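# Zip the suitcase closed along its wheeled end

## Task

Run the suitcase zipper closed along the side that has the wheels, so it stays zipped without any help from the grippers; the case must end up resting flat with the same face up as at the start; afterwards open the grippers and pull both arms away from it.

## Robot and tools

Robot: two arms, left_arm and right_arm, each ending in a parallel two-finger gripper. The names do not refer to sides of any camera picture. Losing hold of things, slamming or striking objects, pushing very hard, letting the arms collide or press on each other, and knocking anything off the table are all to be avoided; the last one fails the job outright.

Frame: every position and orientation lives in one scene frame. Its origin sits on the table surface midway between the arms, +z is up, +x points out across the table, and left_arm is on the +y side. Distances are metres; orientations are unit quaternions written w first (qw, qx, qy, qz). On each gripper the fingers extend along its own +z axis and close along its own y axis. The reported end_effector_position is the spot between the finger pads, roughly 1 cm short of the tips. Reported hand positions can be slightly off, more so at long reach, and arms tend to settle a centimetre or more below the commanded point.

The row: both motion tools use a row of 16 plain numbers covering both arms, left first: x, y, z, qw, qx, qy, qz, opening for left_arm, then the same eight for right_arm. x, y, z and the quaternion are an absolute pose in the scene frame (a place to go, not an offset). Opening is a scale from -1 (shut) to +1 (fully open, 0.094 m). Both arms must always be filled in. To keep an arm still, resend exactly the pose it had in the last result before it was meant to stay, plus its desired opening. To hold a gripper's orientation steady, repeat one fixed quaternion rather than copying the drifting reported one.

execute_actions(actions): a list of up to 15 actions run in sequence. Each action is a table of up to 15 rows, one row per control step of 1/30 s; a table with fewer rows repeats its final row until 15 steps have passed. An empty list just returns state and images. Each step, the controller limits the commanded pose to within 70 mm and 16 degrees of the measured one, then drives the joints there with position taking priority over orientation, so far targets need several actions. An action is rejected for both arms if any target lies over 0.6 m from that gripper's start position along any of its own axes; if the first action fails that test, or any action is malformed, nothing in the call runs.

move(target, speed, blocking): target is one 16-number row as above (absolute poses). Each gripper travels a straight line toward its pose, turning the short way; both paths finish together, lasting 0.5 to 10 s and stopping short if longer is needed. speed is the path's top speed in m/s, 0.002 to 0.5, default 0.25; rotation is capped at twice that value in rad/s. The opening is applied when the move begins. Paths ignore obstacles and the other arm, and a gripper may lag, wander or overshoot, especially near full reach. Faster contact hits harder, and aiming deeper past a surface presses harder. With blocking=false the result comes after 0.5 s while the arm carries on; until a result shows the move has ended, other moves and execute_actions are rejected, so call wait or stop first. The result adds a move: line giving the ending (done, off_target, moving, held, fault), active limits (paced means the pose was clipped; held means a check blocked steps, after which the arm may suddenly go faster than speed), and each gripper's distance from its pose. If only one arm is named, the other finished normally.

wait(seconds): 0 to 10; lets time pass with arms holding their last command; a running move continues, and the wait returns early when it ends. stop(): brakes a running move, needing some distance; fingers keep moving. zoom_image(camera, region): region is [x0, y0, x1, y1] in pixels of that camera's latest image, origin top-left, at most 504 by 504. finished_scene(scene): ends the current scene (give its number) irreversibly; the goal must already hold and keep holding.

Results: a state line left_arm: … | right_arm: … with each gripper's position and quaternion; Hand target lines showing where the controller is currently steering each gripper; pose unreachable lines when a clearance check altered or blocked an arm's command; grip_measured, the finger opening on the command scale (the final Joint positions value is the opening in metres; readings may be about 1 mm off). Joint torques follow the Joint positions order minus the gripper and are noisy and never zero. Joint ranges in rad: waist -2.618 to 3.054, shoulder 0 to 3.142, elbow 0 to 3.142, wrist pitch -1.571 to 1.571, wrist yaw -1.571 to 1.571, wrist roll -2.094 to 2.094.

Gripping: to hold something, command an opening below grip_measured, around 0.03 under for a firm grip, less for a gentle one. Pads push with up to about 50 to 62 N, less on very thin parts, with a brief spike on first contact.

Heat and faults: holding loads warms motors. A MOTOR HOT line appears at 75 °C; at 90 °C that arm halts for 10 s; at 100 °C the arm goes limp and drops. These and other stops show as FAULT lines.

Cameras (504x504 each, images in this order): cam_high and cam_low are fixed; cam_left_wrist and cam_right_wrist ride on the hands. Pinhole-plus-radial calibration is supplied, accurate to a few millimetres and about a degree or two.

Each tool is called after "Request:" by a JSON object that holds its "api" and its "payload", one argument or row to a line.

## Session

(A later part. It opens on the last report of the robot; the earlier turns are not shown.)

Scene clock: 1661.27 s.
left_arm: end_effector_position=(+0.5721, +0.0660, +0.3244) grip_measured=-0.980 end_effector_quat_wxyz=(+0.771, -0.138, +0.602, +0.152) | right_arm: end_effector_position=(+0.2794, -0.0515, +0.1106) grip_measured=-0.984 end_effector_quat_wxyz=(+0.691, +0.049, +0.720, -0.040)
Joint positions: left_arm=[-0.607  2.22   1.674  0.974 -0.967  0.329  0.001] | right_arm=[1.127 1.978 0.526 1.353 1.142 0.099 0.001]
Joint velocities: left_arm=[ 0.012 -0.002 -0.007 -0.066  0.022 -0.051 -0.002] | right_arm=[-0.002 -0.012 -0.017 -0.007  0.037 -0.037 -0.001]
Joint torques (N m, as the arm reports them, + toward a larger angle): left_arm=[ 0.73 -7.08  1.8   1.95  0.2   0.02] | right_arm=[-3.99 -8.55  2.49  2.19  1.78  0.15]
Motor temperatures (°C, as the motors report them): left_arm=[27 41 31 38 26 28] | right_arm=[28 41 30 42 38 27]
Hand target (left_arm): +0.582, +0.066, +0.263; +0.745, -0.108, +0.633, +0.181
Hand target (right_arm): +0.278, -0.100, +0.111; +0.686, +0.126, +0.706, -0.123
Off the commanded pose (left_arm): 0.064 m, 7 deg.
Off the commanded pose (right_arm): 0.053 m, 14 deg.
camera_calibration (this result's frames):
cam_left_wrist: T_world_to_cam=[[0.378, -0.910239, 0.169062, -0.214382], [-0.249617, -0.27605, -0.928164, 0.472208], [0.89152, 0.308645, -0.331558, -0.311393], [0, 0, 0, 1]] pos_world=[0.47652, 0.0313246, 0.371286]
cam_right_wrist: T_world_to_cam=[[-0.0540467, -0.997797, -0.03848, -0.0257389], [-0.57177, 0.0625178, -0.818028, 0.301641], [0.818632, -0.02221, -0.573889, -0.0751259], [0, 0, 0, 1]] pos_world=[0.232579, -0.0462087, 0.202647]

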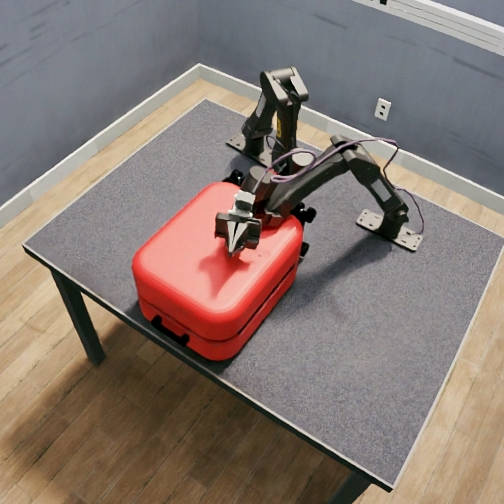

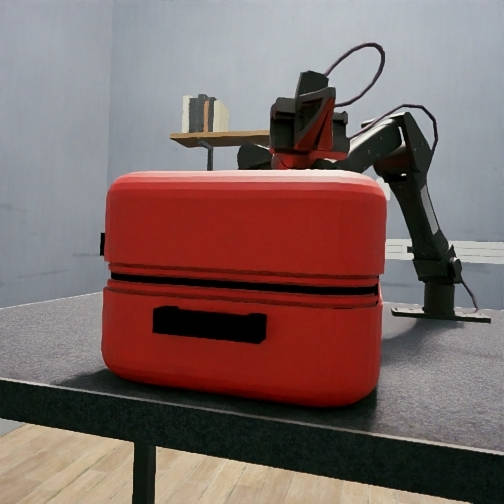

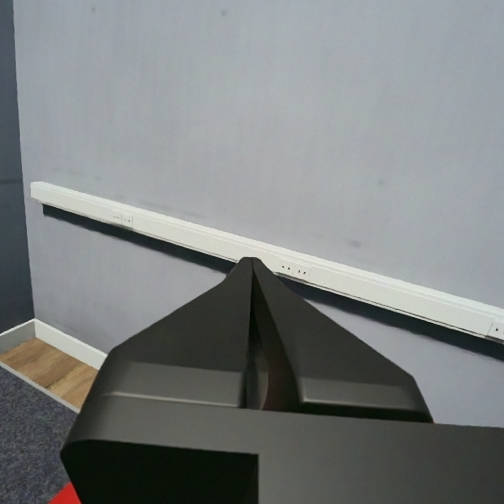

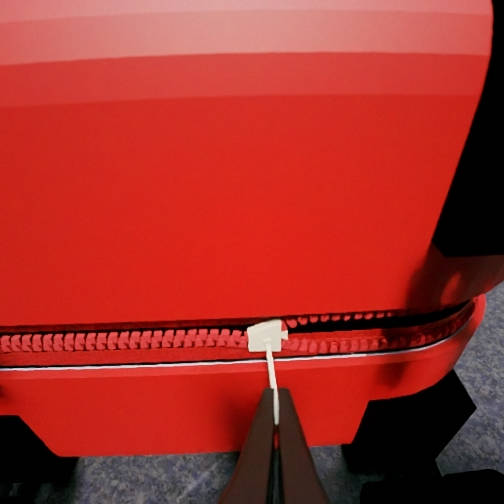

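Request:
{"api": "execute_actions", "payload": {
  "actions": [
    [[0.584,0.064,0.262,0.7453,-0.1081,0.6322,0.1817,-1,0.280,-0.109,0.112,0.6819,0.1372,0.7061,-0.1326,-1]],
    [[0.584,0.064,0.262,0.7453,-0.1081,0.6322,0.1817,-1,0.280,-0.114,0.112,0.6819,0.1372,0.7061,-0.1326,-1]]
  ]
}}

Scene clock: 1667.70 s.
left_arm: end_effector_position=(+0.5721, +0.0660, +0.3244) grip_measured=-0.980 end_effector_quat_wxyz=(+0.771, -0.138, +0.602, +0.152) | right_arm: end_effector_position=(+0.2807, -0.0526, +0.1105) grip_measured=-0.984 end_effector_quat_wxyz=(+0.691, +0.049, +0.720, -0.041)
Joint positions: left_arm=[-0.607  2.22   1.674  0.974 -0.967  0.329  0.001] | right_arm=[1.121 1.978 0.526 1.353 1.138 0.099 0.001]
Joint velocities: left_arm=[-0.007  0.002 -0.012 -0.007 -0.037  0.051 -0.   ] | right_arm=[-0.017  0.007 -0.002 -0.037 -0.11  -0.037  0.001]
Joint torques (N m, as the arm reports them, + toward a larger angle): left_arm=[ 0.61 -7.12  1.77  1.93  0.17  0.01] | right_arm=[-4.93 -9.11  1.26  2.28  1.84  0.17]
Motor temperatures (°C, as the motors report them): left_arm=[27 41 30 38 26 28] | right_arm=[28 41 29 41 38 27]
Hand target (left_arm): +0.582, +0.066, +0.263; +0.745, -0.108, +0.633, +0.181
Hand target (right_arm): +0.278, -0.108, +0.110; +0.685, +0.133, +0.704, -0.130
Off the commanded pose (left_arm): 0.064 m, 7 deg.
Off the commanded pose (right_arm): 0.061 m, 15 deg.
camera_calibration (this result's frames):
cam_left_wrist: T_world_to_cam=[[0.378, -0.910239, 0.169062, -0.214382], [-0.249617, -0.27605, -0.928164, 0.472208], [0.89152, 0.308645, -0.331558, -0.311393], [0, 0, 0, 1]] pos_world=[0.47652, 0.0313246, 0.371286]
cam_right_wrist: T_world_to_cam=[[-0.0556033, -0.997703, -0.038679, -0.0263241], [-0.571961, 0.0635811, -0.817813, 0.302509], [0.818394, -0.0233502, -0.574183, -0.0762486], [0, 0, 0, 1]] pos_world=[0.233961, -0.047278, 0.202597]

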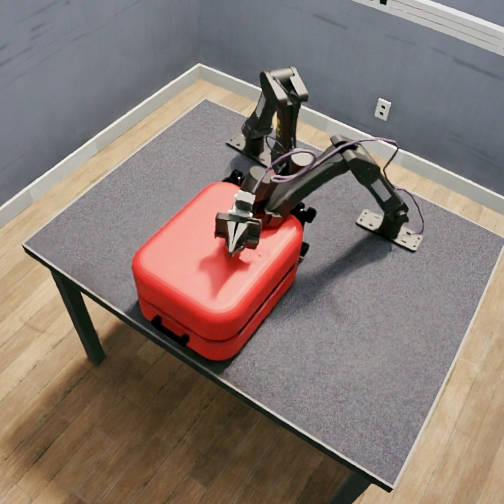

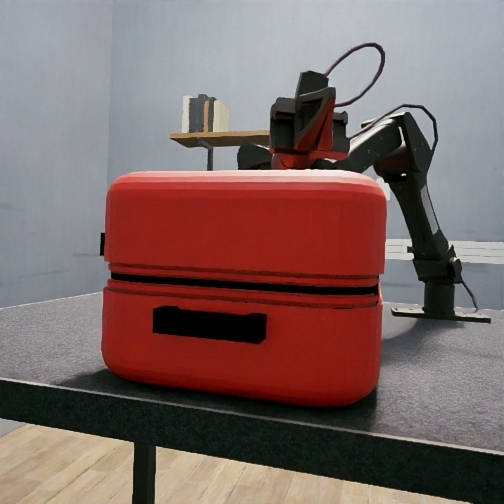

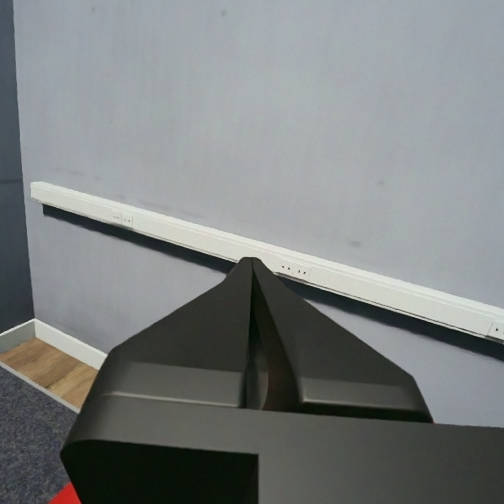

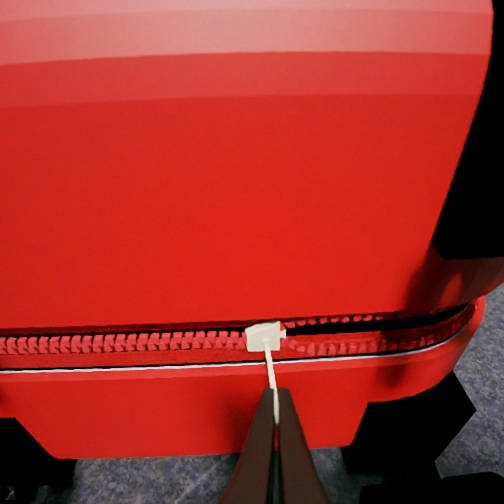

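Request:
{"api": "execute_actions", "payload": {
  "actions": [
    [[0.584,0.064,0.262,0.7453,-0.1081,0.6322,0.1817,-1,0.273,-0.112,0.112,0.6819,0.1372,0.7061,-0.1326,-1]],
    [[0.584,0.064,0.262,0.7453,-0.1081,0.6322,0.1817,-1,0.266,-0.112,0.112,0.6819,0.1372,0.7061,-0.1326,-1]]
  ]
}}

Scene clock: 1674.43 s.
left_arm: end_effector_position=(+0.5721, +0.0660, +0.3244) grip_measured=-0.980 end_effector_quat_wxyz=(+0.771, -0.138, +0.602, +0.152) | right_arm: end_effector_position=(+0.2782, -0.0514, +0.1107) grip_measured=-0.984 end_effector_quat_wxyz=(+0.692, +0.054, +0.719, -0.038)
Joint positions: left_arm=[-0.607  2.22   1.674  0.974 -0.967  0.329  0.001] | right_arm=[1.132 1.978 0.526 1.353 1.15  0.111 0.001]
Joint velocities: left_arm=[-0.002 -0.007 -0.002  0.051  0.022 -0.081 -0.001] | right_arm=[ 0.007 -0.022 -0.002 -0.051  0.022 -0.007 -0.001]
Joint torques (N m, as the arm reports them, + toward a larger angle): left_arm=[ 0.71 -7.24  1.94  1.94  0.17  0.01] | right_arm=[ -2.05 -10.    -0.13   2.23   2.05   0.18]
Motor temperatures (°C, as the motors report them): left_arm=[27 41 30 38 26 28] | right_arm=[28 42 29 41 39 27]
Hand target (left_arm): +0.582, +0.066, +0.263; +0.745, -0.108, +0.633, +0.181
Hand target (right_arm): +0.267, -0.105, +0.110; +0.686, +0.131, +0.704, -0.128
Off the commanded pose (left_arm): 0.064 m, 7 deg.
Off the commanded pose (right_arm): 0.062 m, 15 deg.
camera_calibration (this result's frames):
cam_left_wrist: T_world_to_cam=[[0.378, -0.910239, 0.169062, -0.214382], [-0.249617, -0.27605, -0.928164, 0.472208], [0.89152, 0.308645, -0.331558, -0.311393], [0, 0, 0, 1]] pos_world=[0.47652, 0.0313246, 0.371286]
cam_right_wrist: T_world_to_cam=[[-0.0578158, -0.99708, -0.0498785, -0.0233791], [-0.569721, 0.0739805, -0.818502, 0.301139], [0.819802, -0.0189055, -0.572335, -0.0744134], [0, 0, 0, 1]] pos_world=[0.231218, -0.0469961, 0.202728]

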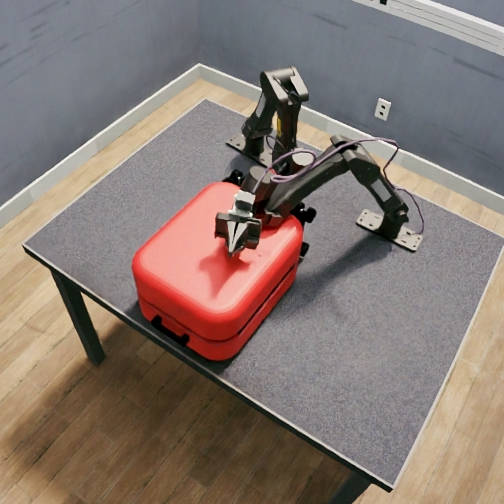

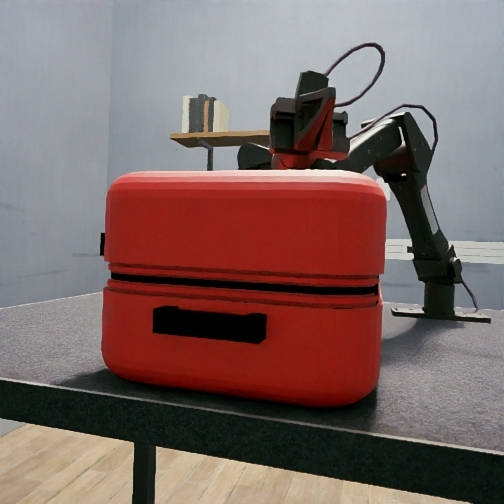

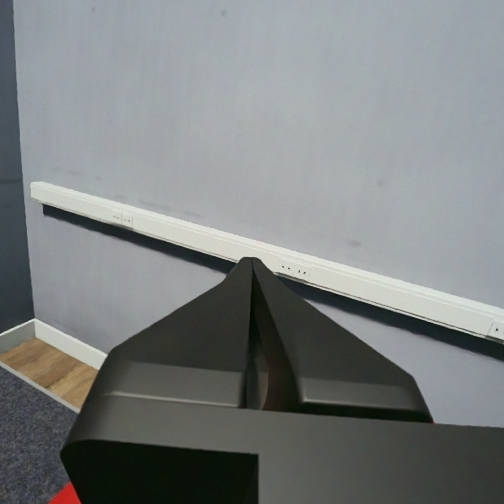

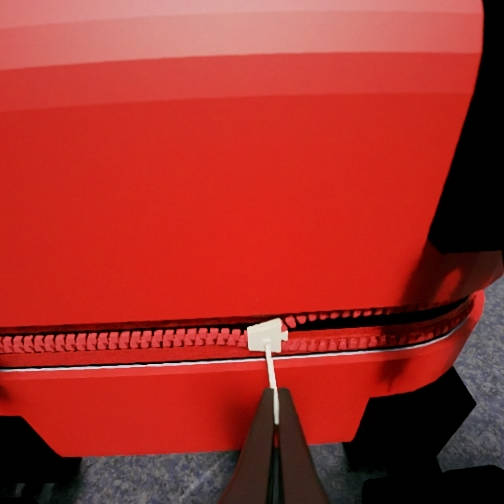

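Request:
{"api": "execute_actions", "payload": {
  "actions": [
    [[0.584,0.064,0.262,0.7453,-0.1081,0.6322,0.1817,-1,0.274,-0.080,0.112,0.6895,0.0877,0.7139,-0.0847,-1]],
    [[0.584,0.064,0.262,0.7453,-0.1081,0.6322,0.1817,-1,0.279,-0.049,0.112,0.6937,0.0376,0.7183,-0.0364,-1]],
    [[0.584,0.064,0.262,0.7453,-0.1081,0.6322,0.1817,-1,0.281,-0.024,0.112,0.6946,-0.0126,0.7192,0.0121,-1]],
    [[0.584,0.064,0.262,0.7453,-0.1081,0.6322,0.1817,-1,0.282,-0.004,0.112,0.6930,-0.0502,0.7175,0.0485,-1]]
  ]
}}

Scene clock: 1686.37 s.
left_arm: end_effector_position=(+0.5721, +0.0660, +0.3244) grip_measured=-0.980 end_effector_quat_wxyz=(+0.771, -0.138, +0.602, +0.152) | right_arm: end_effector_position=(+0.2801, -0.0415, +0.1094) grip_measured=-0.984 end_effector_quat_wxyz=(+0.691, +0.010, +0.722, -0.023)
Joint positions: left_arm=[-0.607  2.22   1.674  0.974 -0.967  0.329  0.001] | right_arm=[1.121 1.978 0.51  1.379 1.057 0.059 0.001]
Joint velocities: left_arm=[ 0.002 -0.012 -0.007  0.037  0.007  0.022 -0.   ] | right_arm=[ 0.012  0.012  0.007 -0.007  0.022 -0.066  0.001]
Joint torques (N m, as the arm reports them, + toward a larger angle): left_arm=[ 0.72 -7.11  1.88  1.91  0.18  0.  ] | right_arm=[ 1.14 -8.93  4.1   2.46 -1.45 -0.14]
Motor temperatures (°C, as the motors report them): left_arm=[27 41 30 38 26 28] | right_arm=[28 42 29 41 40 27]
Hand target (left_arm): +0.582, +0.066, +0.263; +0.745, -0.108, +0.633, +0.181
Hand target (right_arm): +0.277, -0.006, +0.114; +0.692, -0.047, +0.719, +0.045
Off the commanded pose (left_arm): 0.064 m, 7 deg.
Off the commanded pose (right_arm): 0.038 m, 11 deg.
camera_calibration (this result's frames):
cam_left_wrist: T_world_to_cam=[[0.378, -0.910239, 0.169062, -0.214382], [-0.249617, -0.27605, -0.928164, 0.472208], [0.89152, 0.308645, -0.331558, -0.311393], [0, 0, 0, 1]] pos_world=[0.47652, 0.0313246, 0.371286]
cam_right_wrist: T_world_to_cam=[[0.0256744, -0.999612, -0.0108459, -0.0412235], [-0.578285, -0.00600124, -0.815812, 0.299208], [0.81543, 0.0272175, -0.578215, -0.0727653], [0, 0, 0, 1]] pos_world=[0.233421, -0.0374314, 0.201576]

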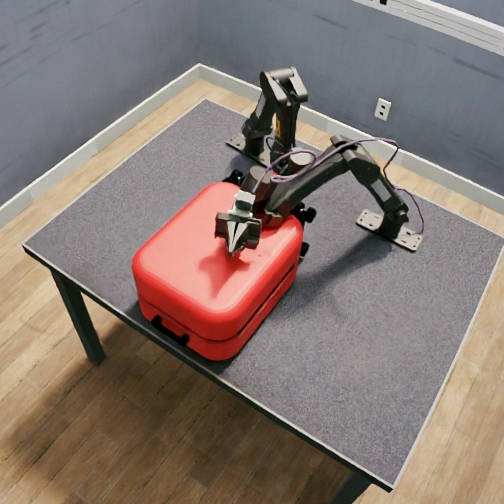

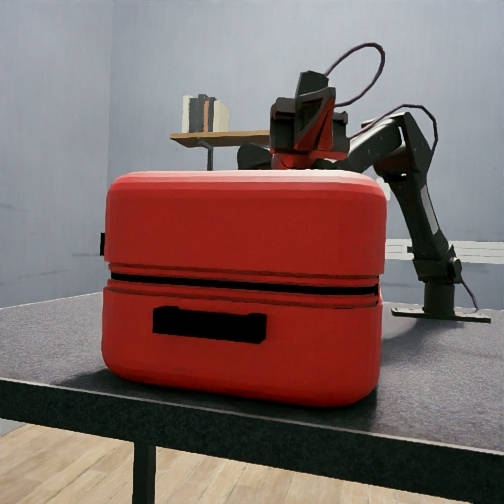

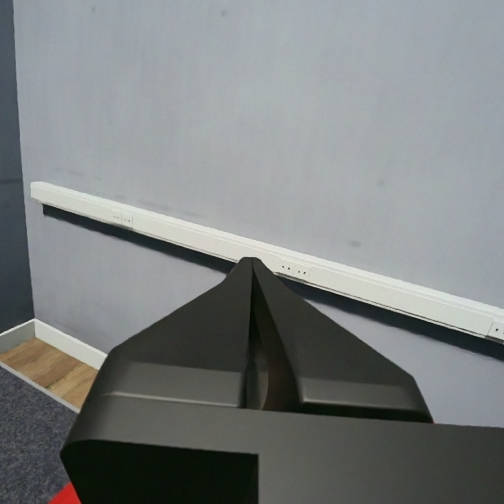

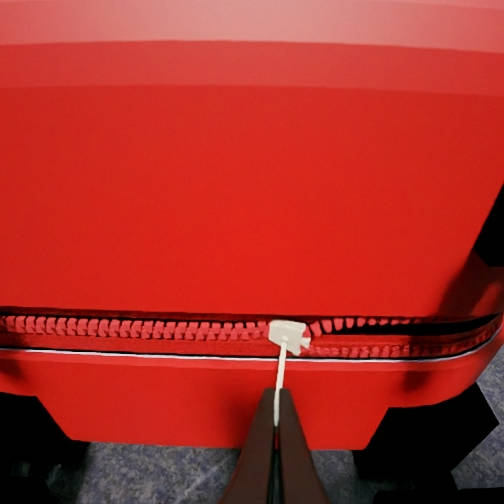

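Request:
{"api": "execute_actions", "payload": {
  "actions": [
    [[0.584,0.064,0.262,0.7453,-0.1081,0.6322,0.1817,-1,0.280,-0.028,0.112,0.6947,0.0,0.7193,0.0,-1]],
    [[0.584,0.064,0.262,0.7453,-0.1081,0.6322,0.1817,-1,0.279,-0.050,0.112,0.6937,0.0376,0.7183,-0.0364,-1]],
    [[0.584,0.064,0.262,0.7453,-0.1081,0.6322,0.1817,-1,0.276,-0.066,0.112,0.6921,0.0627,0.7166,-0.0605,-1]],
    [[0.584,0.064,0.262,0.7453,-0.1081,0.6322,0.1817,-1,0.274,-0.076,0.112,0.6902,0.0814,0.7147,-0.0786,-1]]
  ]
}}

Scene clock: 1693.67 s.
left_arm: end_effector_position=(+0.5721, +0.0660, +0.3244) grip_measured=-0.980 end_effector_quat_wxyz=(+0.771, -0.138, +0.602, +0.152) | right_arm: end_effector_position=(+0.2781, -0.0489, +0.1102) grip_measured=-0.984 end_effector_quat_wxyz=(+0.692, +0.033, +0.720, -0.033)
Joint positions: left_arm=[-0.607  2.22   1.674  0.974 -0.967  0.329  0.001] | right_arm=[1.127 1.978 0.51  1.379 1.111 0.078 0.001]
Joint velocities: left_arm=[ 0.012 -0.007 -0.007 -0.007 -0.022  0.022 -0.   ] | right_arm=[-0.002 -0.007  0.002 -0.037 -0.095 -0.022 -0.   ]
Joint torques (N m, as the arm reports them, + toward a larger angle): left_arm=[ 0.73 -7.15  1.79  1.93  0.19 -0.01] | right_arm=[-0.43 -9.06  2.32  2.27  1.19  0.14]
Motor temperatures (°C, as the motors report them): left_arm=[27 41 30 37 26 28] | right_arm=[28 42 29 41 39 27]
Hand target (left_arm): +0.582, +0.066, +0.263; +0.745, -0.108, +0.633, +0.181
Hand target (right_arm): +0.274, -0.075, +0.111; +0.692, +0.080, +0.714, -0.077
Off the commanded pose (left_arm): 0.064 m, 7 deg.
Off the commanded pose (right_arm): 0.027 m, 8 deg.
camera_calibration (this result's frames):
cam_left_wrist: T_world_to_cam=[[0.378, -0.910239, 0.169062, -0.214382], [-0.249617, -0.27605, -0.928164, 0.472208], [0.89152, 0.308645, -0.331558, -0.311393], [0, 0, 0, 1]] pos_world=[0.47652, 0.0313246, 0.371286]
cam_right_wrist: T_world_to_cam=[[-0.0216809, -0.999403, -0.026911, -0.0336261], [-0.573105, 0.0344796, -0.818756, 0.29952], [0.819195, -0.00232849, -0.57351, -0.0734722], [0, 0, 0, 1]] pos_world=[0.231116, -0.0441044, 0.202192]

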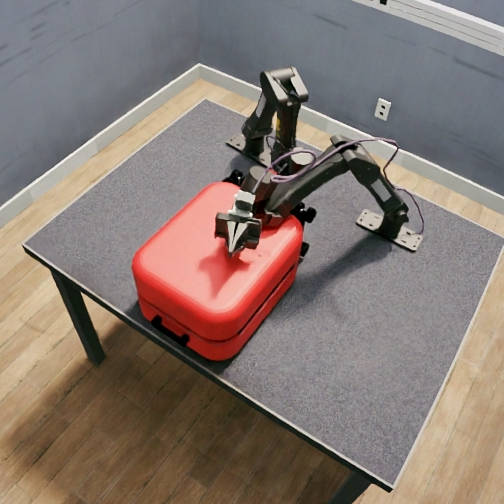

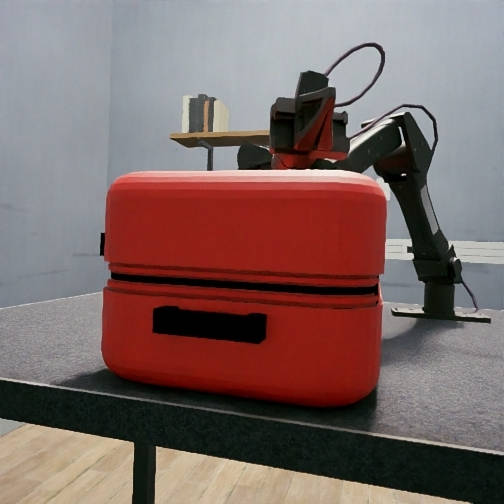

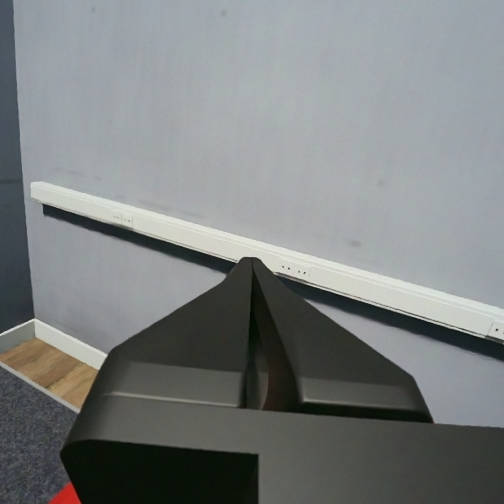

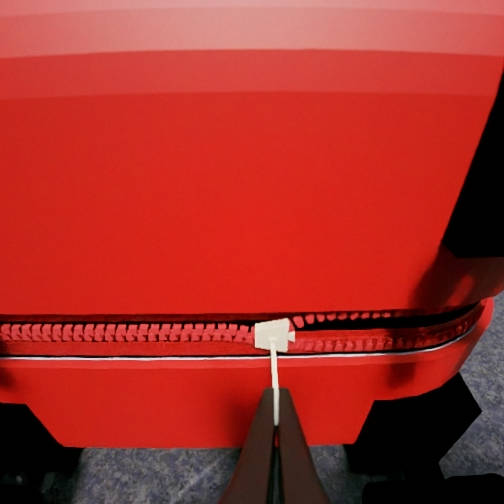

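Request:
{"api": "execute_actions", "payload": {
  "actions": [
    [[0.584,0.064,0.262,0.7453,-0.1081,0.6322,0.1817,-1,0.275,-0.084,0.112,0.6888,0.0939,0.7131,-0.0907,-1]],
    [[0.584,0.064,0.262,0.7453,-0.1081,0.6322,0.1817,-1,0.276,-0.092,0.112,0.6871,0.1063,0.7114,-0.1027,-1]]
  ]
}}

Scene clock: 1697.90 s.
left_arm: end_effector_position=(+0.5721, +0.0660, +0.3244) grip_measured=-0.980 end_effector_quat_wxyz=(+0.771, -0.138, +0.602, +0.152) | right_arm: end_effector_position=(+0.2780, -0.0501, +0.1103) grip_measured=-0.984 end_effector_quat_wxyz=(+0.692, +0.037, +0.720, -0.034)
Joint positions: left_arm=[-0.607  2.22   1.674  0.974 -0.967  0.329  0.001] | right_arm=[1.127 1.978 0.51  1.379 1.117 0.083 0.001]
Joint velocities: left_arm=[-0.002 -0.002  0.007 -0.066 -0.022  0.007 -0.   ] | right_arm=[-0.007 -0.012  0.022 -0.125 -0.007  0.037  0.001]
Joint torques (N m, as the arm reports them, + toward a larger angle): left_arm=[ 0.71 -7.19  1.82  1.94  0.18  0.  ] | right_arm=[-2.2  -8.89  2.21  2.23  1.56  0.16]
Motor temperatures (°C, as the motors report them): left_arm=[27 41 30 37 26 28] | right_arm=[28 42 29 41 38 27]
Hand target (left_arm): +0.582, +0.066, +0.263; +0.745, -0.108, +0.633, +0.181
Hand target (right_arm): +0.275, -0.089, +0.111; +0.690, +0.103, +0.710, -0.100
Off the commanded pose (left_arm): 0.064 m, 7 deg.
Off the commanded pose (right_arm): 0.042 m, 11 deg.
camera_calibration (this result's frames):
cam_left_wrist: T_world_to_cam=[[0.378, -0.910239, 0.169062, -0.214382], [-0.249617, -0.27605, -0.928164, 0.472208], [0.89152, 0.308645, -0.331558, -0.311393], [0, 0, 0, 1]] pos_world=[0.47652, 0.0313246, 0.371286]
cam_right_wrist: T_world_to_cam=[[-0.0283287, -0.999076, -0.0323209, -0.0323114], [-0.571989, 0.0427188, -0.819148, 0.299719], [0.819772, -0.00471822, -0.572671, -0.0737056], [0, 0, 0, 1]] pos_world=[0.230942, -0.0454329, 0.202261]

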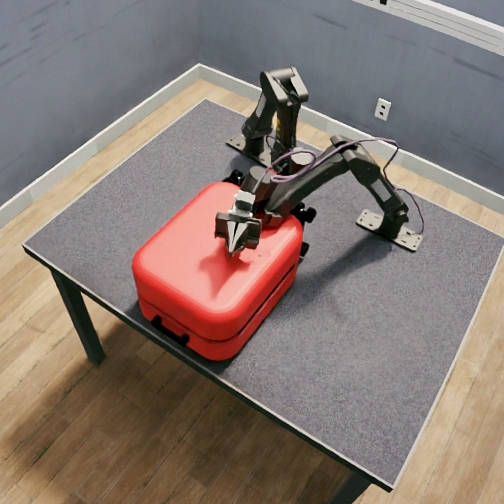

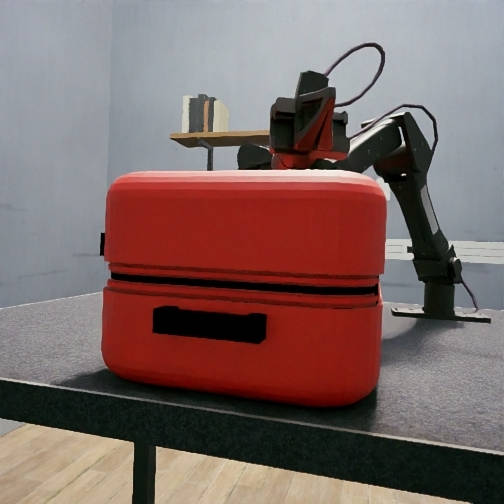

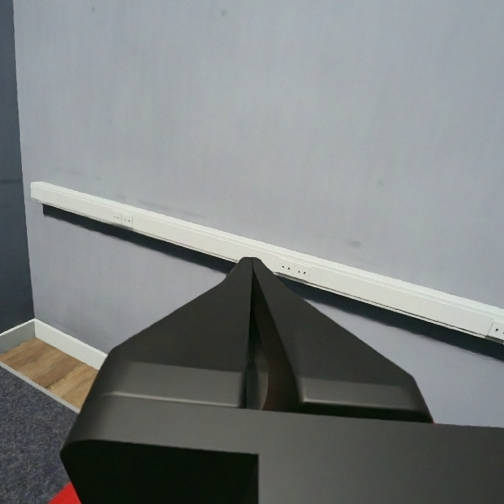

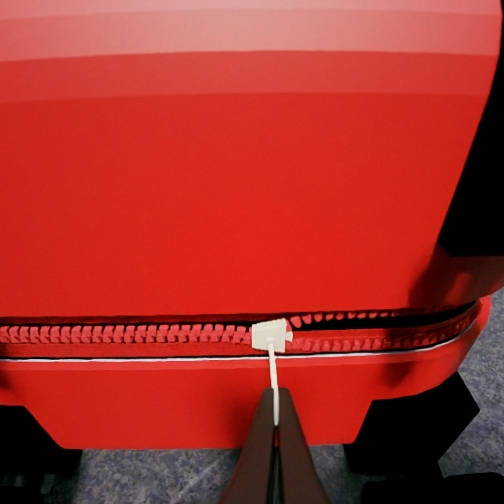

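Request:
{"api": "execute_actions", "payload": {
  "actions": [
    [[0.584,0.064,0.262,0.7453,-0.1081,0.6322,0.1817,-1,0.276,-0.098,0.112,0.6895,0.0877,0.7139,-0.0847,-1]],
    [[0.584,0.064,0.262,0.7453,-0.1081,0.6322,0.1817,-1,0.277,-0.104,0.112,0.6915,0.0689,0.7160,-0.0666,-1]],
    [[0.584,0.064,0.262,0.7453,-0.1081,0.6322,0.1817,-1,0.277,-0.110,0.112,0.6930,0.0502,0.7175,-0.0485,-1]]
  ]
}}

Scene clock: 1715.00 s.
left_arm: end_effector_position=(+0.5721, +0.0660, +0.3244) grip_measured=-0.980 end_effector_quat_wxyz=(+0.771, -0.138, +0.602, +0.152) | right_arm: end_effector_position=(+0.2786, -0.0649, +0.1104) grip_measured=-0.984 end_effector_quat_wxyz=(+0.693, -0.008, +0.721, +0.015)
Joint positions: left_arm=[-0.607  2.22   1.674  0.975 -0.967  0.329  0.001] | right_arm=[1.046 1.931 0.377 1.492 0.903 0.06  0.001]
Joint velocities: left_arm=[-0.017  0.012  0.002  0.007 -0.095  0.007  0.   ] | right_arm=[-0.007 -0.002 -0.002 -0.095  0.007 -0.022 -0.   ]
Joint torques (N m, as the arm reports them, + toward a larger angle): left_arm=[ 0.64 -7.22  1.7   1.9   0.17 -0.01] | right_arm=[-2.92 -9.06 -0.09  2.62  1.3  -0.02]
Motor temperatures (°C, as the motors report them): left_arm=[27 41 30 37 26 28] | right_arm=[28 42 29 41 39 27]
Hand target (left_arm): +0.582, +0.066, +0.263; +0.745, -0.108, +0.633, +0.181
Hand target (right_arm): +0.277, -0.107, +0.111; +0.693, +0.048, +0.717, -0.047
Off the commanded pose (left_arm): 0.064 m, 7 deg.
Off the commanded pose (right_arm): 0.045 m, 10 deg.
camera_calibration (this result's frames):
cam_left_wrist: T_world_to_cam=[[0.377946, -0.910203, 0.169375, -0.214443], [-0.249323, -0.276248, -0.928184, 0.472114], [0.891625, 0.308574, -0.331341, -0.311484], [0, 0, 0, 1]] pos_world=[0.476483, 0.0313497, 0.371322]
cam_right_wrist: T_world_to_cam=[[0.104117, -0.993773, -0.0396934, -0.0828602], [-0.572462, -0.0272445, -0.819479, 0.296485], [0.813294, 0.108044, -0.571734, -0.065196], [0, 0, 0, 1]] pos_world=[0.231377, -0.0672225, 0.2024]

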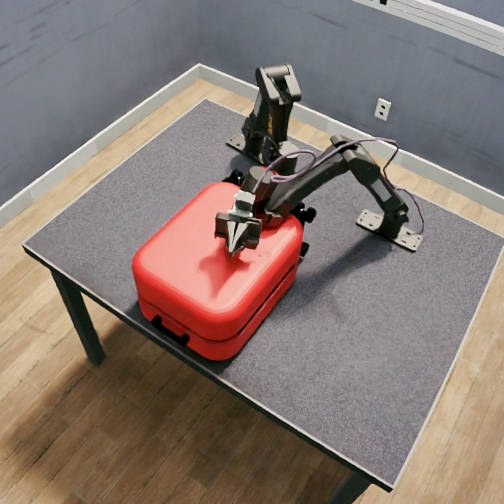

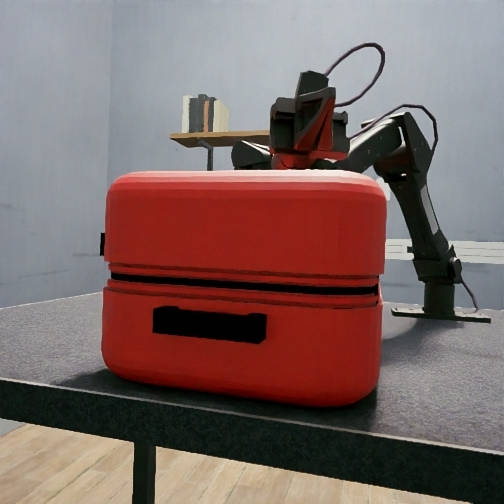

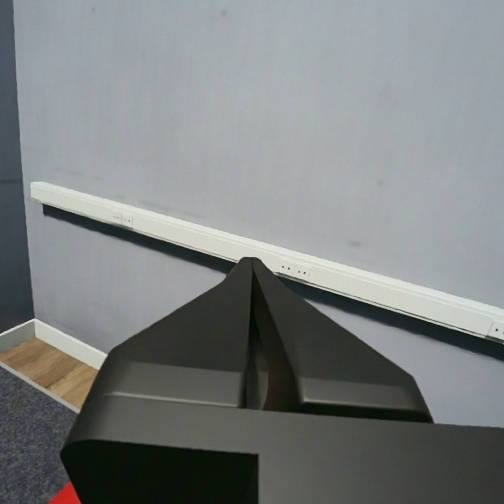

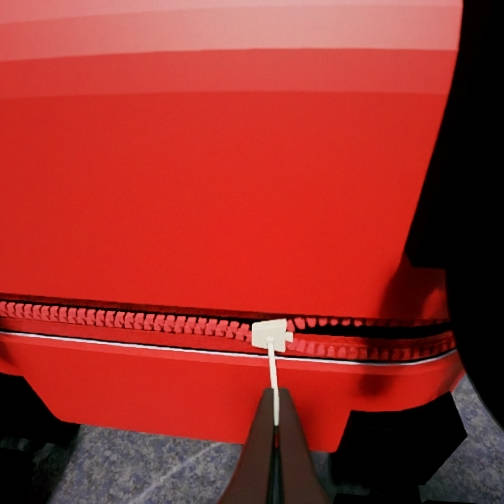

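Request:
{"api": "execute_actions", "payload": {
  "actions": [
    [[0.584,0.064,0.262,0.7453,-0.1081,0.6322,0.1817,-1,0.275,-0.113,0.112,0.6915,0.0689,0.7160,-0.0666,-1]],
    [[0.584,0.064,0.262,0.7453,-0.1081,0.6322,0.1817,-1,0.274,-0.119,0.112,0.6902,0.0814,0.7147,-0.0786,-1]]
  ]
}}

Scene clock: 1731.60 s.
left_arm: end_effector_position=(+0.5721, +0.0660, +0.3244) grip_measured=-0.980 end_effector_quat_wxyz=(+0.771, -0.138, +0.602, +0.152) | right_arm: end_effector_position=(+0.2776, -0.0660, +0.1105) grip_measured=-0.984 end_effector_quat_wxyz=(+0.694, -0.005, +0.720, +0.011)
Joint positions: left_arm=[-0.607  2.22   1.674  0.975 -0.967  0.329  0.001] | right_arm=[1.051 1.931 0.376 1.492 0.918 0.059 0.001]
Joint velocities: left_arm=[-0.007 -0.007 -0.022 -0.051 -0.022 -0.022 -0.   ] | right_arm=[-0.007  0.002  0.007  0.022  0.051 -0.022 -0.001]
Joint torques (N m, as the arm reports them, + toward a larger angle): left_arm=[ 0.81 -7.3   1.77  1.92  0.19  0.  ] | right_arm=[-1.41 -8.26  0.84  2.5   2.02  0.1 ]
Motor temperatures (°C, as the motors report them): left_arm=[27 40 30 37 26 28] | right_arm=[28 42 29 42 38 27]
Hand target (left_arm): +0.582, +0.066, +0.263; +0.745, -0.108, +0.633, +0.181
Hand target (right_arm): +0.273, -0.115, +0.110; +0.692, +0.075, +0.714, -0.073
Off the commanded pose (left_arm): 0.064 m, 7 deg.
Off the commanded pose (right_arm): 0.053 m, 14 deg.
camera_calibration (this result's frames):
cam_left_wrist: T_world_to_cam=[[0.377946, -0.910203, 0.169375, -0.214443], [-0.249323, -0.276248, -0.928184, 0.472114], [0.891625, 0.308574, -0.331341, -0.311484], [0, 0, 0, 1]] pos_world=[0.476483, 0.0313497, 0.371322]
cam_right_wrist: T_world_to_cam=[[0.0947057, -0.994752, -0.0387108, -0.0813576], [-0.572092, -0.0225607, -0.819879, 0.296221], [0.814703, 0.0997934, -0.571227, -0.065205], [0, 0, 0, 1]] pos_world=[0.230294, -0.0677407, 0.202469]

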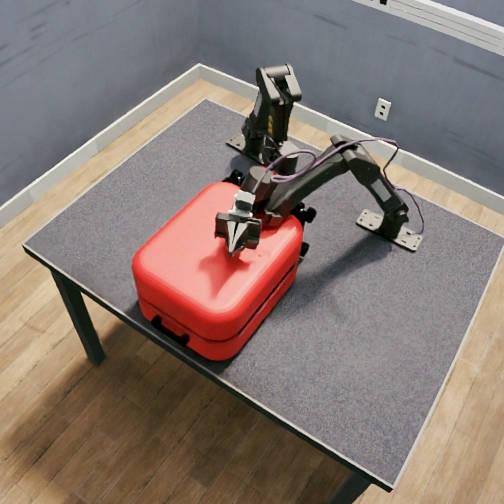

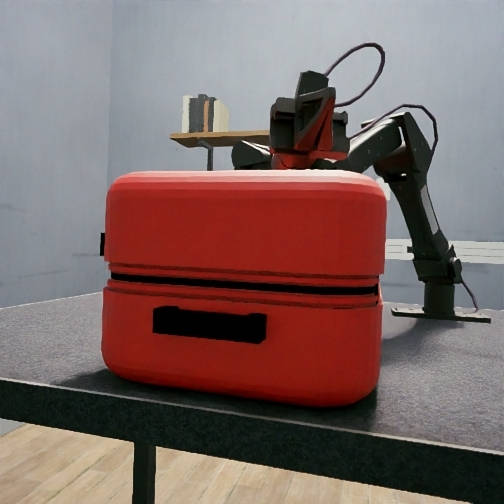

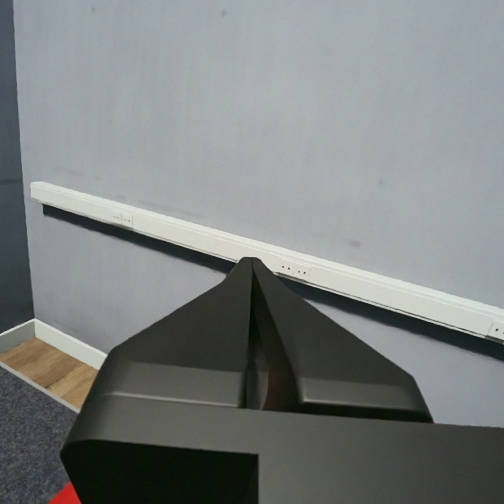

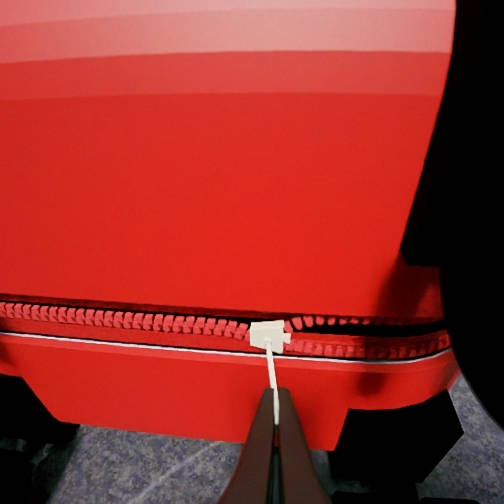

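Request:
{"api": "execute_actions", "payload": {
  "actions": [
    [[0.584,0.064,0.262,0.7453,-0.1081,0.6322,0.1817,-1,0.273,-0.124,0.112,0.6888,0.0939,0.7131,-0.0907,-1]],
    [[0.584,0.064,0.262,0.7453,-0.1081,0.6322,0.1817,-1,0.272,-0.130,0.112,0.6879,0.1001,0.7123,-0.0967,-1]]
  ]
}}

Scene clock: 1744.93 s.
left_arm: end_effector_position=(+0.5714, +0.0638, +0.3244) grip_measured=-0.980 end_effector_quat_wxyz=(+0.772, -0.137, +0.603, +0.150) | right_arm: end_effector_position=(+0.2768, -0.0681, +0.1107) grip_measured=-0.984 end_effector_quat_wxyz=(+0.694, +0.001, +0.720, +0.005)
Joint positions: left_arm=[-0.611  2.22   1.674  0.975 -0.967  0.329  0.001] | right_arm=[1.055 1.931 0.376 1.492 0.938 0.059 0.001]
Joint velocities: left_arm=[ 0.032 -0.002  0.002 -0.022 -0.037  0.007 -0.   ] | right_arm=[ 0.007  0.017 -0.002  0.051 -0.037 -0.037  0.001]
Joint torques (N m, as the arm reports them, + toward a larger angle): left_arm=[ 0.92 -7.21  1.83  1.91  0.16  0.  ] | right_arm=[-2.2  -8.34  0.26  2.51  2.19  0.14]
Motor temperatures (°C, as the motors report them): left_arm=[27 40 30 37 26 28] | right_arm=[28 41 29 42 41 27]
Hand target (left_arm): +0.582, +0.066, +0.263; +0.745, -0.109, +0.633, +0.181
Hand target (right_arm): +0.270, -0.124, +0.110; +0.691, +0.090, +0.712, -0.088
Off the commanded pose (left_arm): 0.064 m, 7 deg.
Off the commanded pose (right_arm): 0.062 m, 16 deg; orientation clipped at the last step of the last action.
camera_calibration (this result's frames):
cam_left_wrist: T_world_to_cam=[[0.374471, -0.911638, 0.169375, -0.214024], [-0.250375, -0.275295, -0.928184, 0.471874], [0.892796, 0.305171, -0.331341, -0.310597], [0, 0, 0, 1]] pos_world=[0.475591, 0.0295769, 0.371322]
cam_right_wrist: T_world_to_cam=[[0.0788358, -0.996168, -0.0378711, -0.0792445], [-0.571533, -0.0140393, -0.820459, 0.296314], [0.816784, 0.0863261, -0.570449, -0.0657523], [0, 0, 0, 1]] pos_world=[0.229306, -0.0691047, 0.202604]

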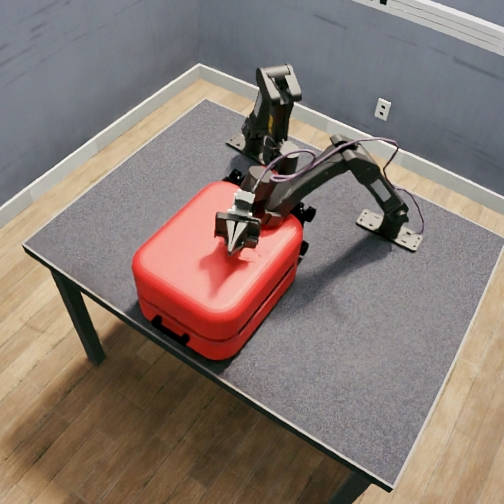

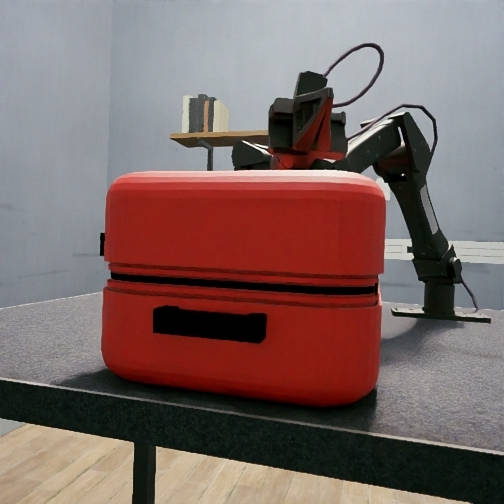

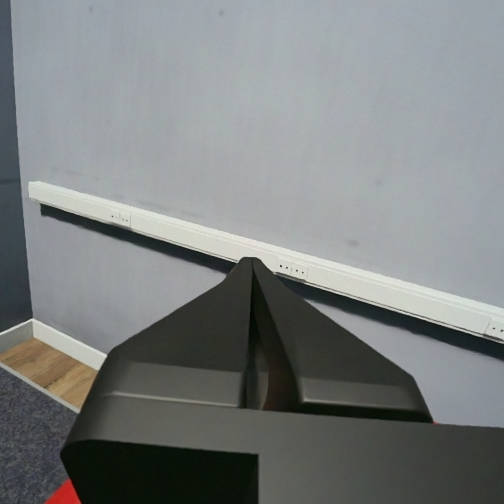

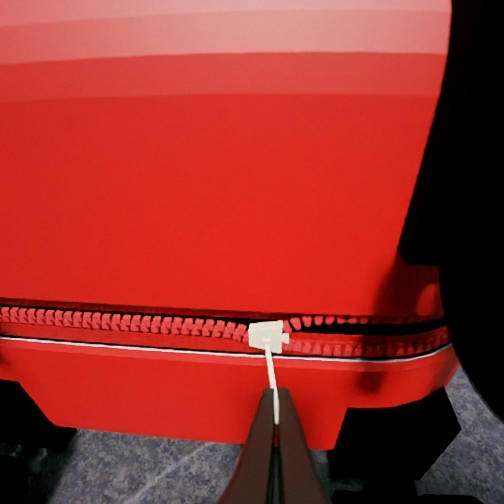

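Request:
{"api": "execute_actions", "payload": {
  "actions": [
    [[0.584,0.074,0.262,0.7453,-0.1081,0.6322,0.1817,-1,0.278,-0.118,0.1125,0.6863,0.0569,0.7232,-0.0540,-1]],
    [[0.584,0.074,0.262,0.7453,-0.1081,0.6322,0.1817,-1,0.278,-0.124,0.1125,0.6867,0.0506,0.7237,-0.0481,-1]],
    [[0.584,0.074,0.262,0.7453,-0.1081,0.6322,0.1817,-1,0.278,-0.130,0.1125,0.6871,0.0443,0.7240,-0.0420,-1]]
  ]
}}

Scene clock: 1765.87 s.
left_arm: end_effector_position=(+0.5697, +0.0670, +0.3231) grip_measured=-0.980 end_effector_quat_wxyz=(+0.770, -0.136, +0.604, +0.152) | right_arm: end_effector_position=(+0.2785, -0.0716, +0.1115) grip_measured=-0.984 end_effector_quat_wxyz=(+0.687, -0.034, +0.725, +0.040)
Joint positions: left_arm=[-0.608  2.208  1.653  0.976 -0.966  0.327  0.001] | right_arm=[0.993 1.876 0.317 1.485 0.777 0.063 0.001]
Joint velocities: left_arm=[-0.017 -0.012 -0.012  0.007 -0.051  0.081 -0.001] | right_arm=[-0.012 -0.012  0.017  0.051  0.022  0.022 -0.001]
Joint torques (N m, as the arm reports them, + toward a larger angle): left_arm=[ 2.15 -7.67  0.69  1.96  0.32 -0.07] | right_arm=[-3.66 -8.75 -0.85  2.69  1.69  0.08]
Motor temperatures (°C, as the motors report them): left_arm=[27 40 30 37 26 28] | right_arm=[28 41 28 42 43 27]
Hand target (left_arm): +0.582, +0.075, +0.263; +0.744, -0.109, +0.634, +0.181
Hand target (right_arm): +0.277, -0.125, +0.111; +0.688, +0.041, +0.723, -0.039
Off the commanded pose (left_arm): 0.063 m, 6 deg.
Off the commanded pose (right_arm): 0.058 m, 13 deg.
camera_calibration (this result's frames):
cam_left_wrist: T_world_to_cam=[[0.376956, -0.911335, 0.165445, -0.210485], [-0.254453, -0.27364, -0.927564, 0.473078], [0.890594, 0.307553, -0.335042, -0.308239], [0, 0, 0, 1]] pos_world=[0.474236, 0.032431, 0.370361]
cam_right_wrist: T_world_to_cam=[[0.175896, -0.983534, -0.0414827, -0.108478], [-0.580601, -0.0696205, -0.811206, 0.295389], [0.794961, 0.166773, -0.583287, -0.053113], [0, 0, 0, 1]] pos_world=[0.232806, -0.0772686, 0.204141]

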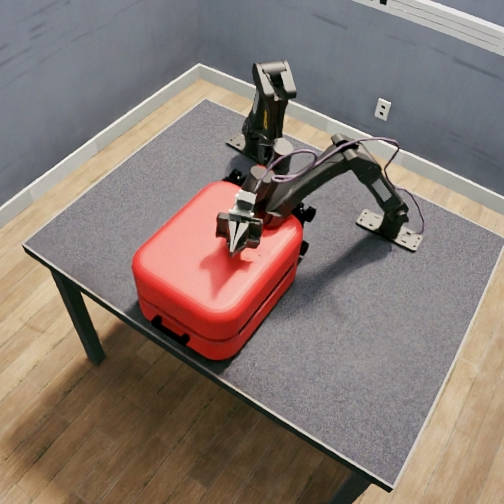

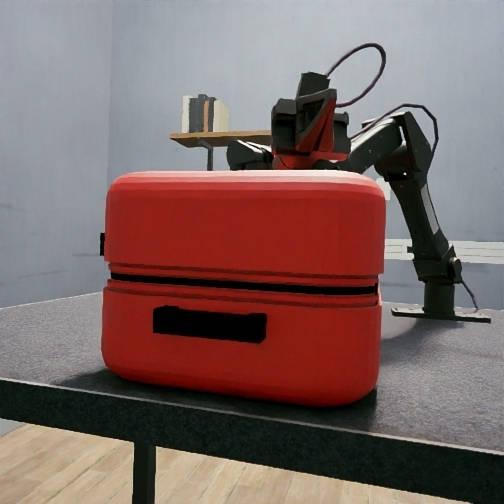

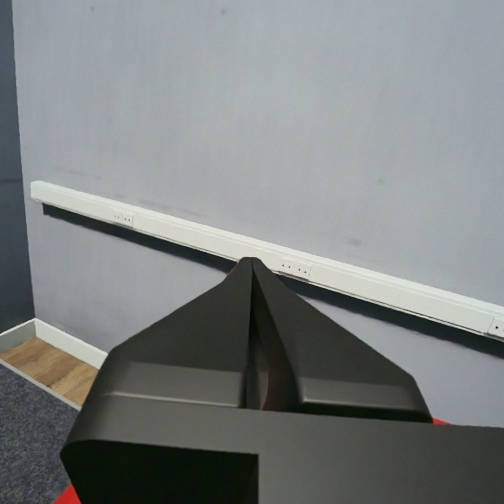

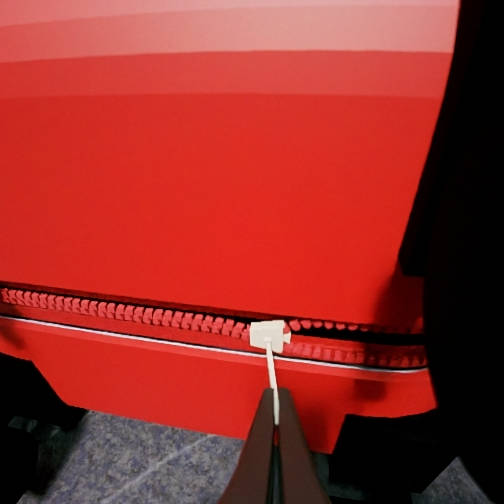

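Request:
{"api": "execute_actions", "payload": {
  "actions": []
}}

Scene clock: 1780.30 s.
left_arm: end_effector_position=(+0.5697, +0.0670, +0.3231) grip_measured=-0.980 end_effector_quat_wxyz=(+0.770, -0.136, +0.604, +0.152) | right_arm: end_effector_position=(+0.2785, -0.0717, +0.1115) grip_measured=-0.984 end_effector_quat_wxyz=(+0.687, -0.034, +0.725, +0.040)
Joint positions: left_arm=[-0.608  2.208  1.653  0.977 -0.966  0.327  0.001] | right_arm=[0.992 1.876 0.316 1.485 0.776 0.063 0.001]
Joint velocities: left_arm=[ 0.002  0.007 -0.002 -0.051  0.051  0.051 -0.001] | right_arm=[ 0.022  0.007 -0.007 -0.037 -0.051  0.007  0.001]
Joint torques (N m, as the arm reports them, + toward a larger angle): left_arm=[ 2.07 -7.61  0.75  1.94  0.33 -0.07] | right_arm=[-3.66 -8.75 -0.78  2.71  1.68  0.07]
Motor temperatures (°C, as the motors report them): left_arm=[27 40 30 37 26 28] | right_arm=[28 41 28 43 42 27]
Hand target (left_arm): +0.582, +0.075, +0.263; +0.744, -0.109, +0.634, +0.181
Hand target (right_arm): +0.277, -0.125, +0.111; +0.688, +0.041, +0.723, -0.039
Off the commanded pose (left_arm): 0.063 m, 6 deg.
Off the commanded pose (right_arm): 0.058 m, 13 deg.
camera_calibration (this result's frames):
cam_left_wrist: T_world_to_cam=[[0.376904, -0.9113, 0.165758, -0.210547], [-0.254159, -0.273838, -0.927586, 0.472985], [0.8907, 0.307482, -0.334826, -0.30833], [0, 0, 0, 1]] pos_world=[0.474198, 0.0324559, 0.370398]
cam_right_wrist: T_world_to_cam=[[0.175894, -0.983534, -0.0415042, -0.108603], [-0.580619, -0.0696053, -0.811195, 0.295368], [0.794949, 0.166782, -0.583301, -0.0531093], [0, 0, 0, 1]] pos_world=[0.232818, -0.0773981, 0.204115]

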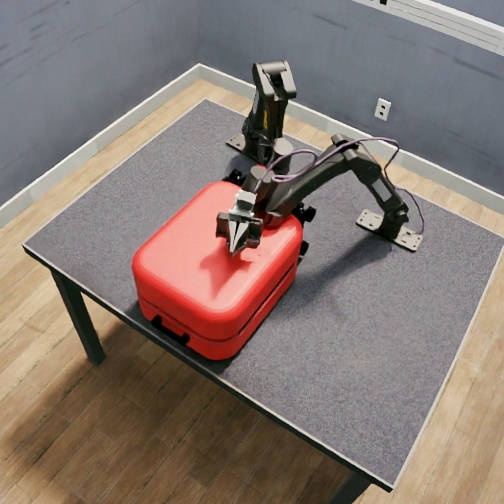

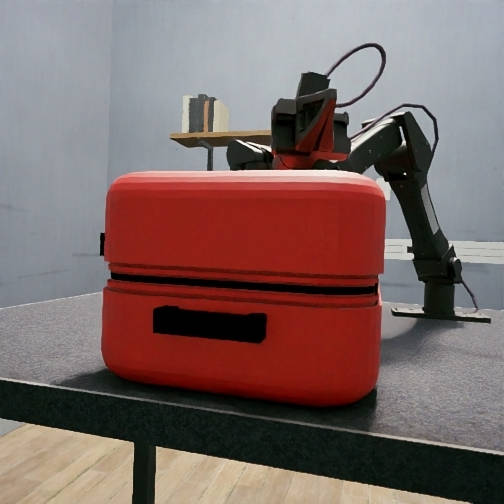

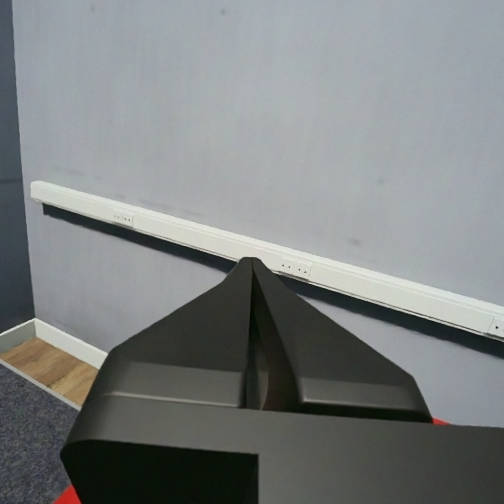

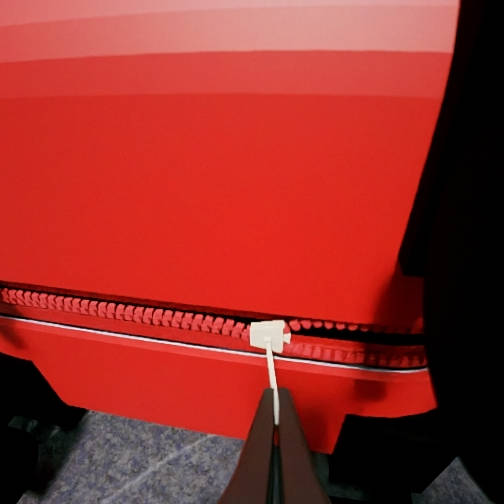

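Request:
{"api": "zoom_image", "payload": {
  "camera": "cam_right_wrist",
  "region": [200, 260, 504, 504]
}}

Region (200, 260, 504, 504) of cam_right_wrist's 504x504 image, scaled by 1.658, with more detail than that image has; it fills the top 405 rows of this view, and the rest is white.

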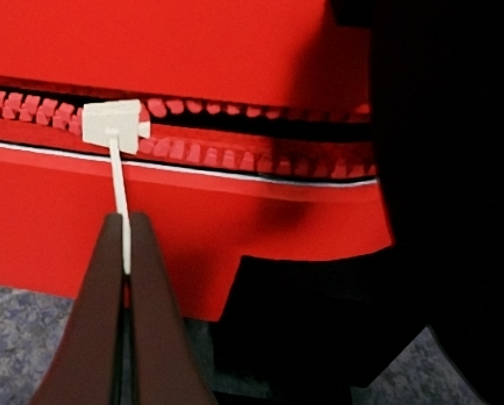

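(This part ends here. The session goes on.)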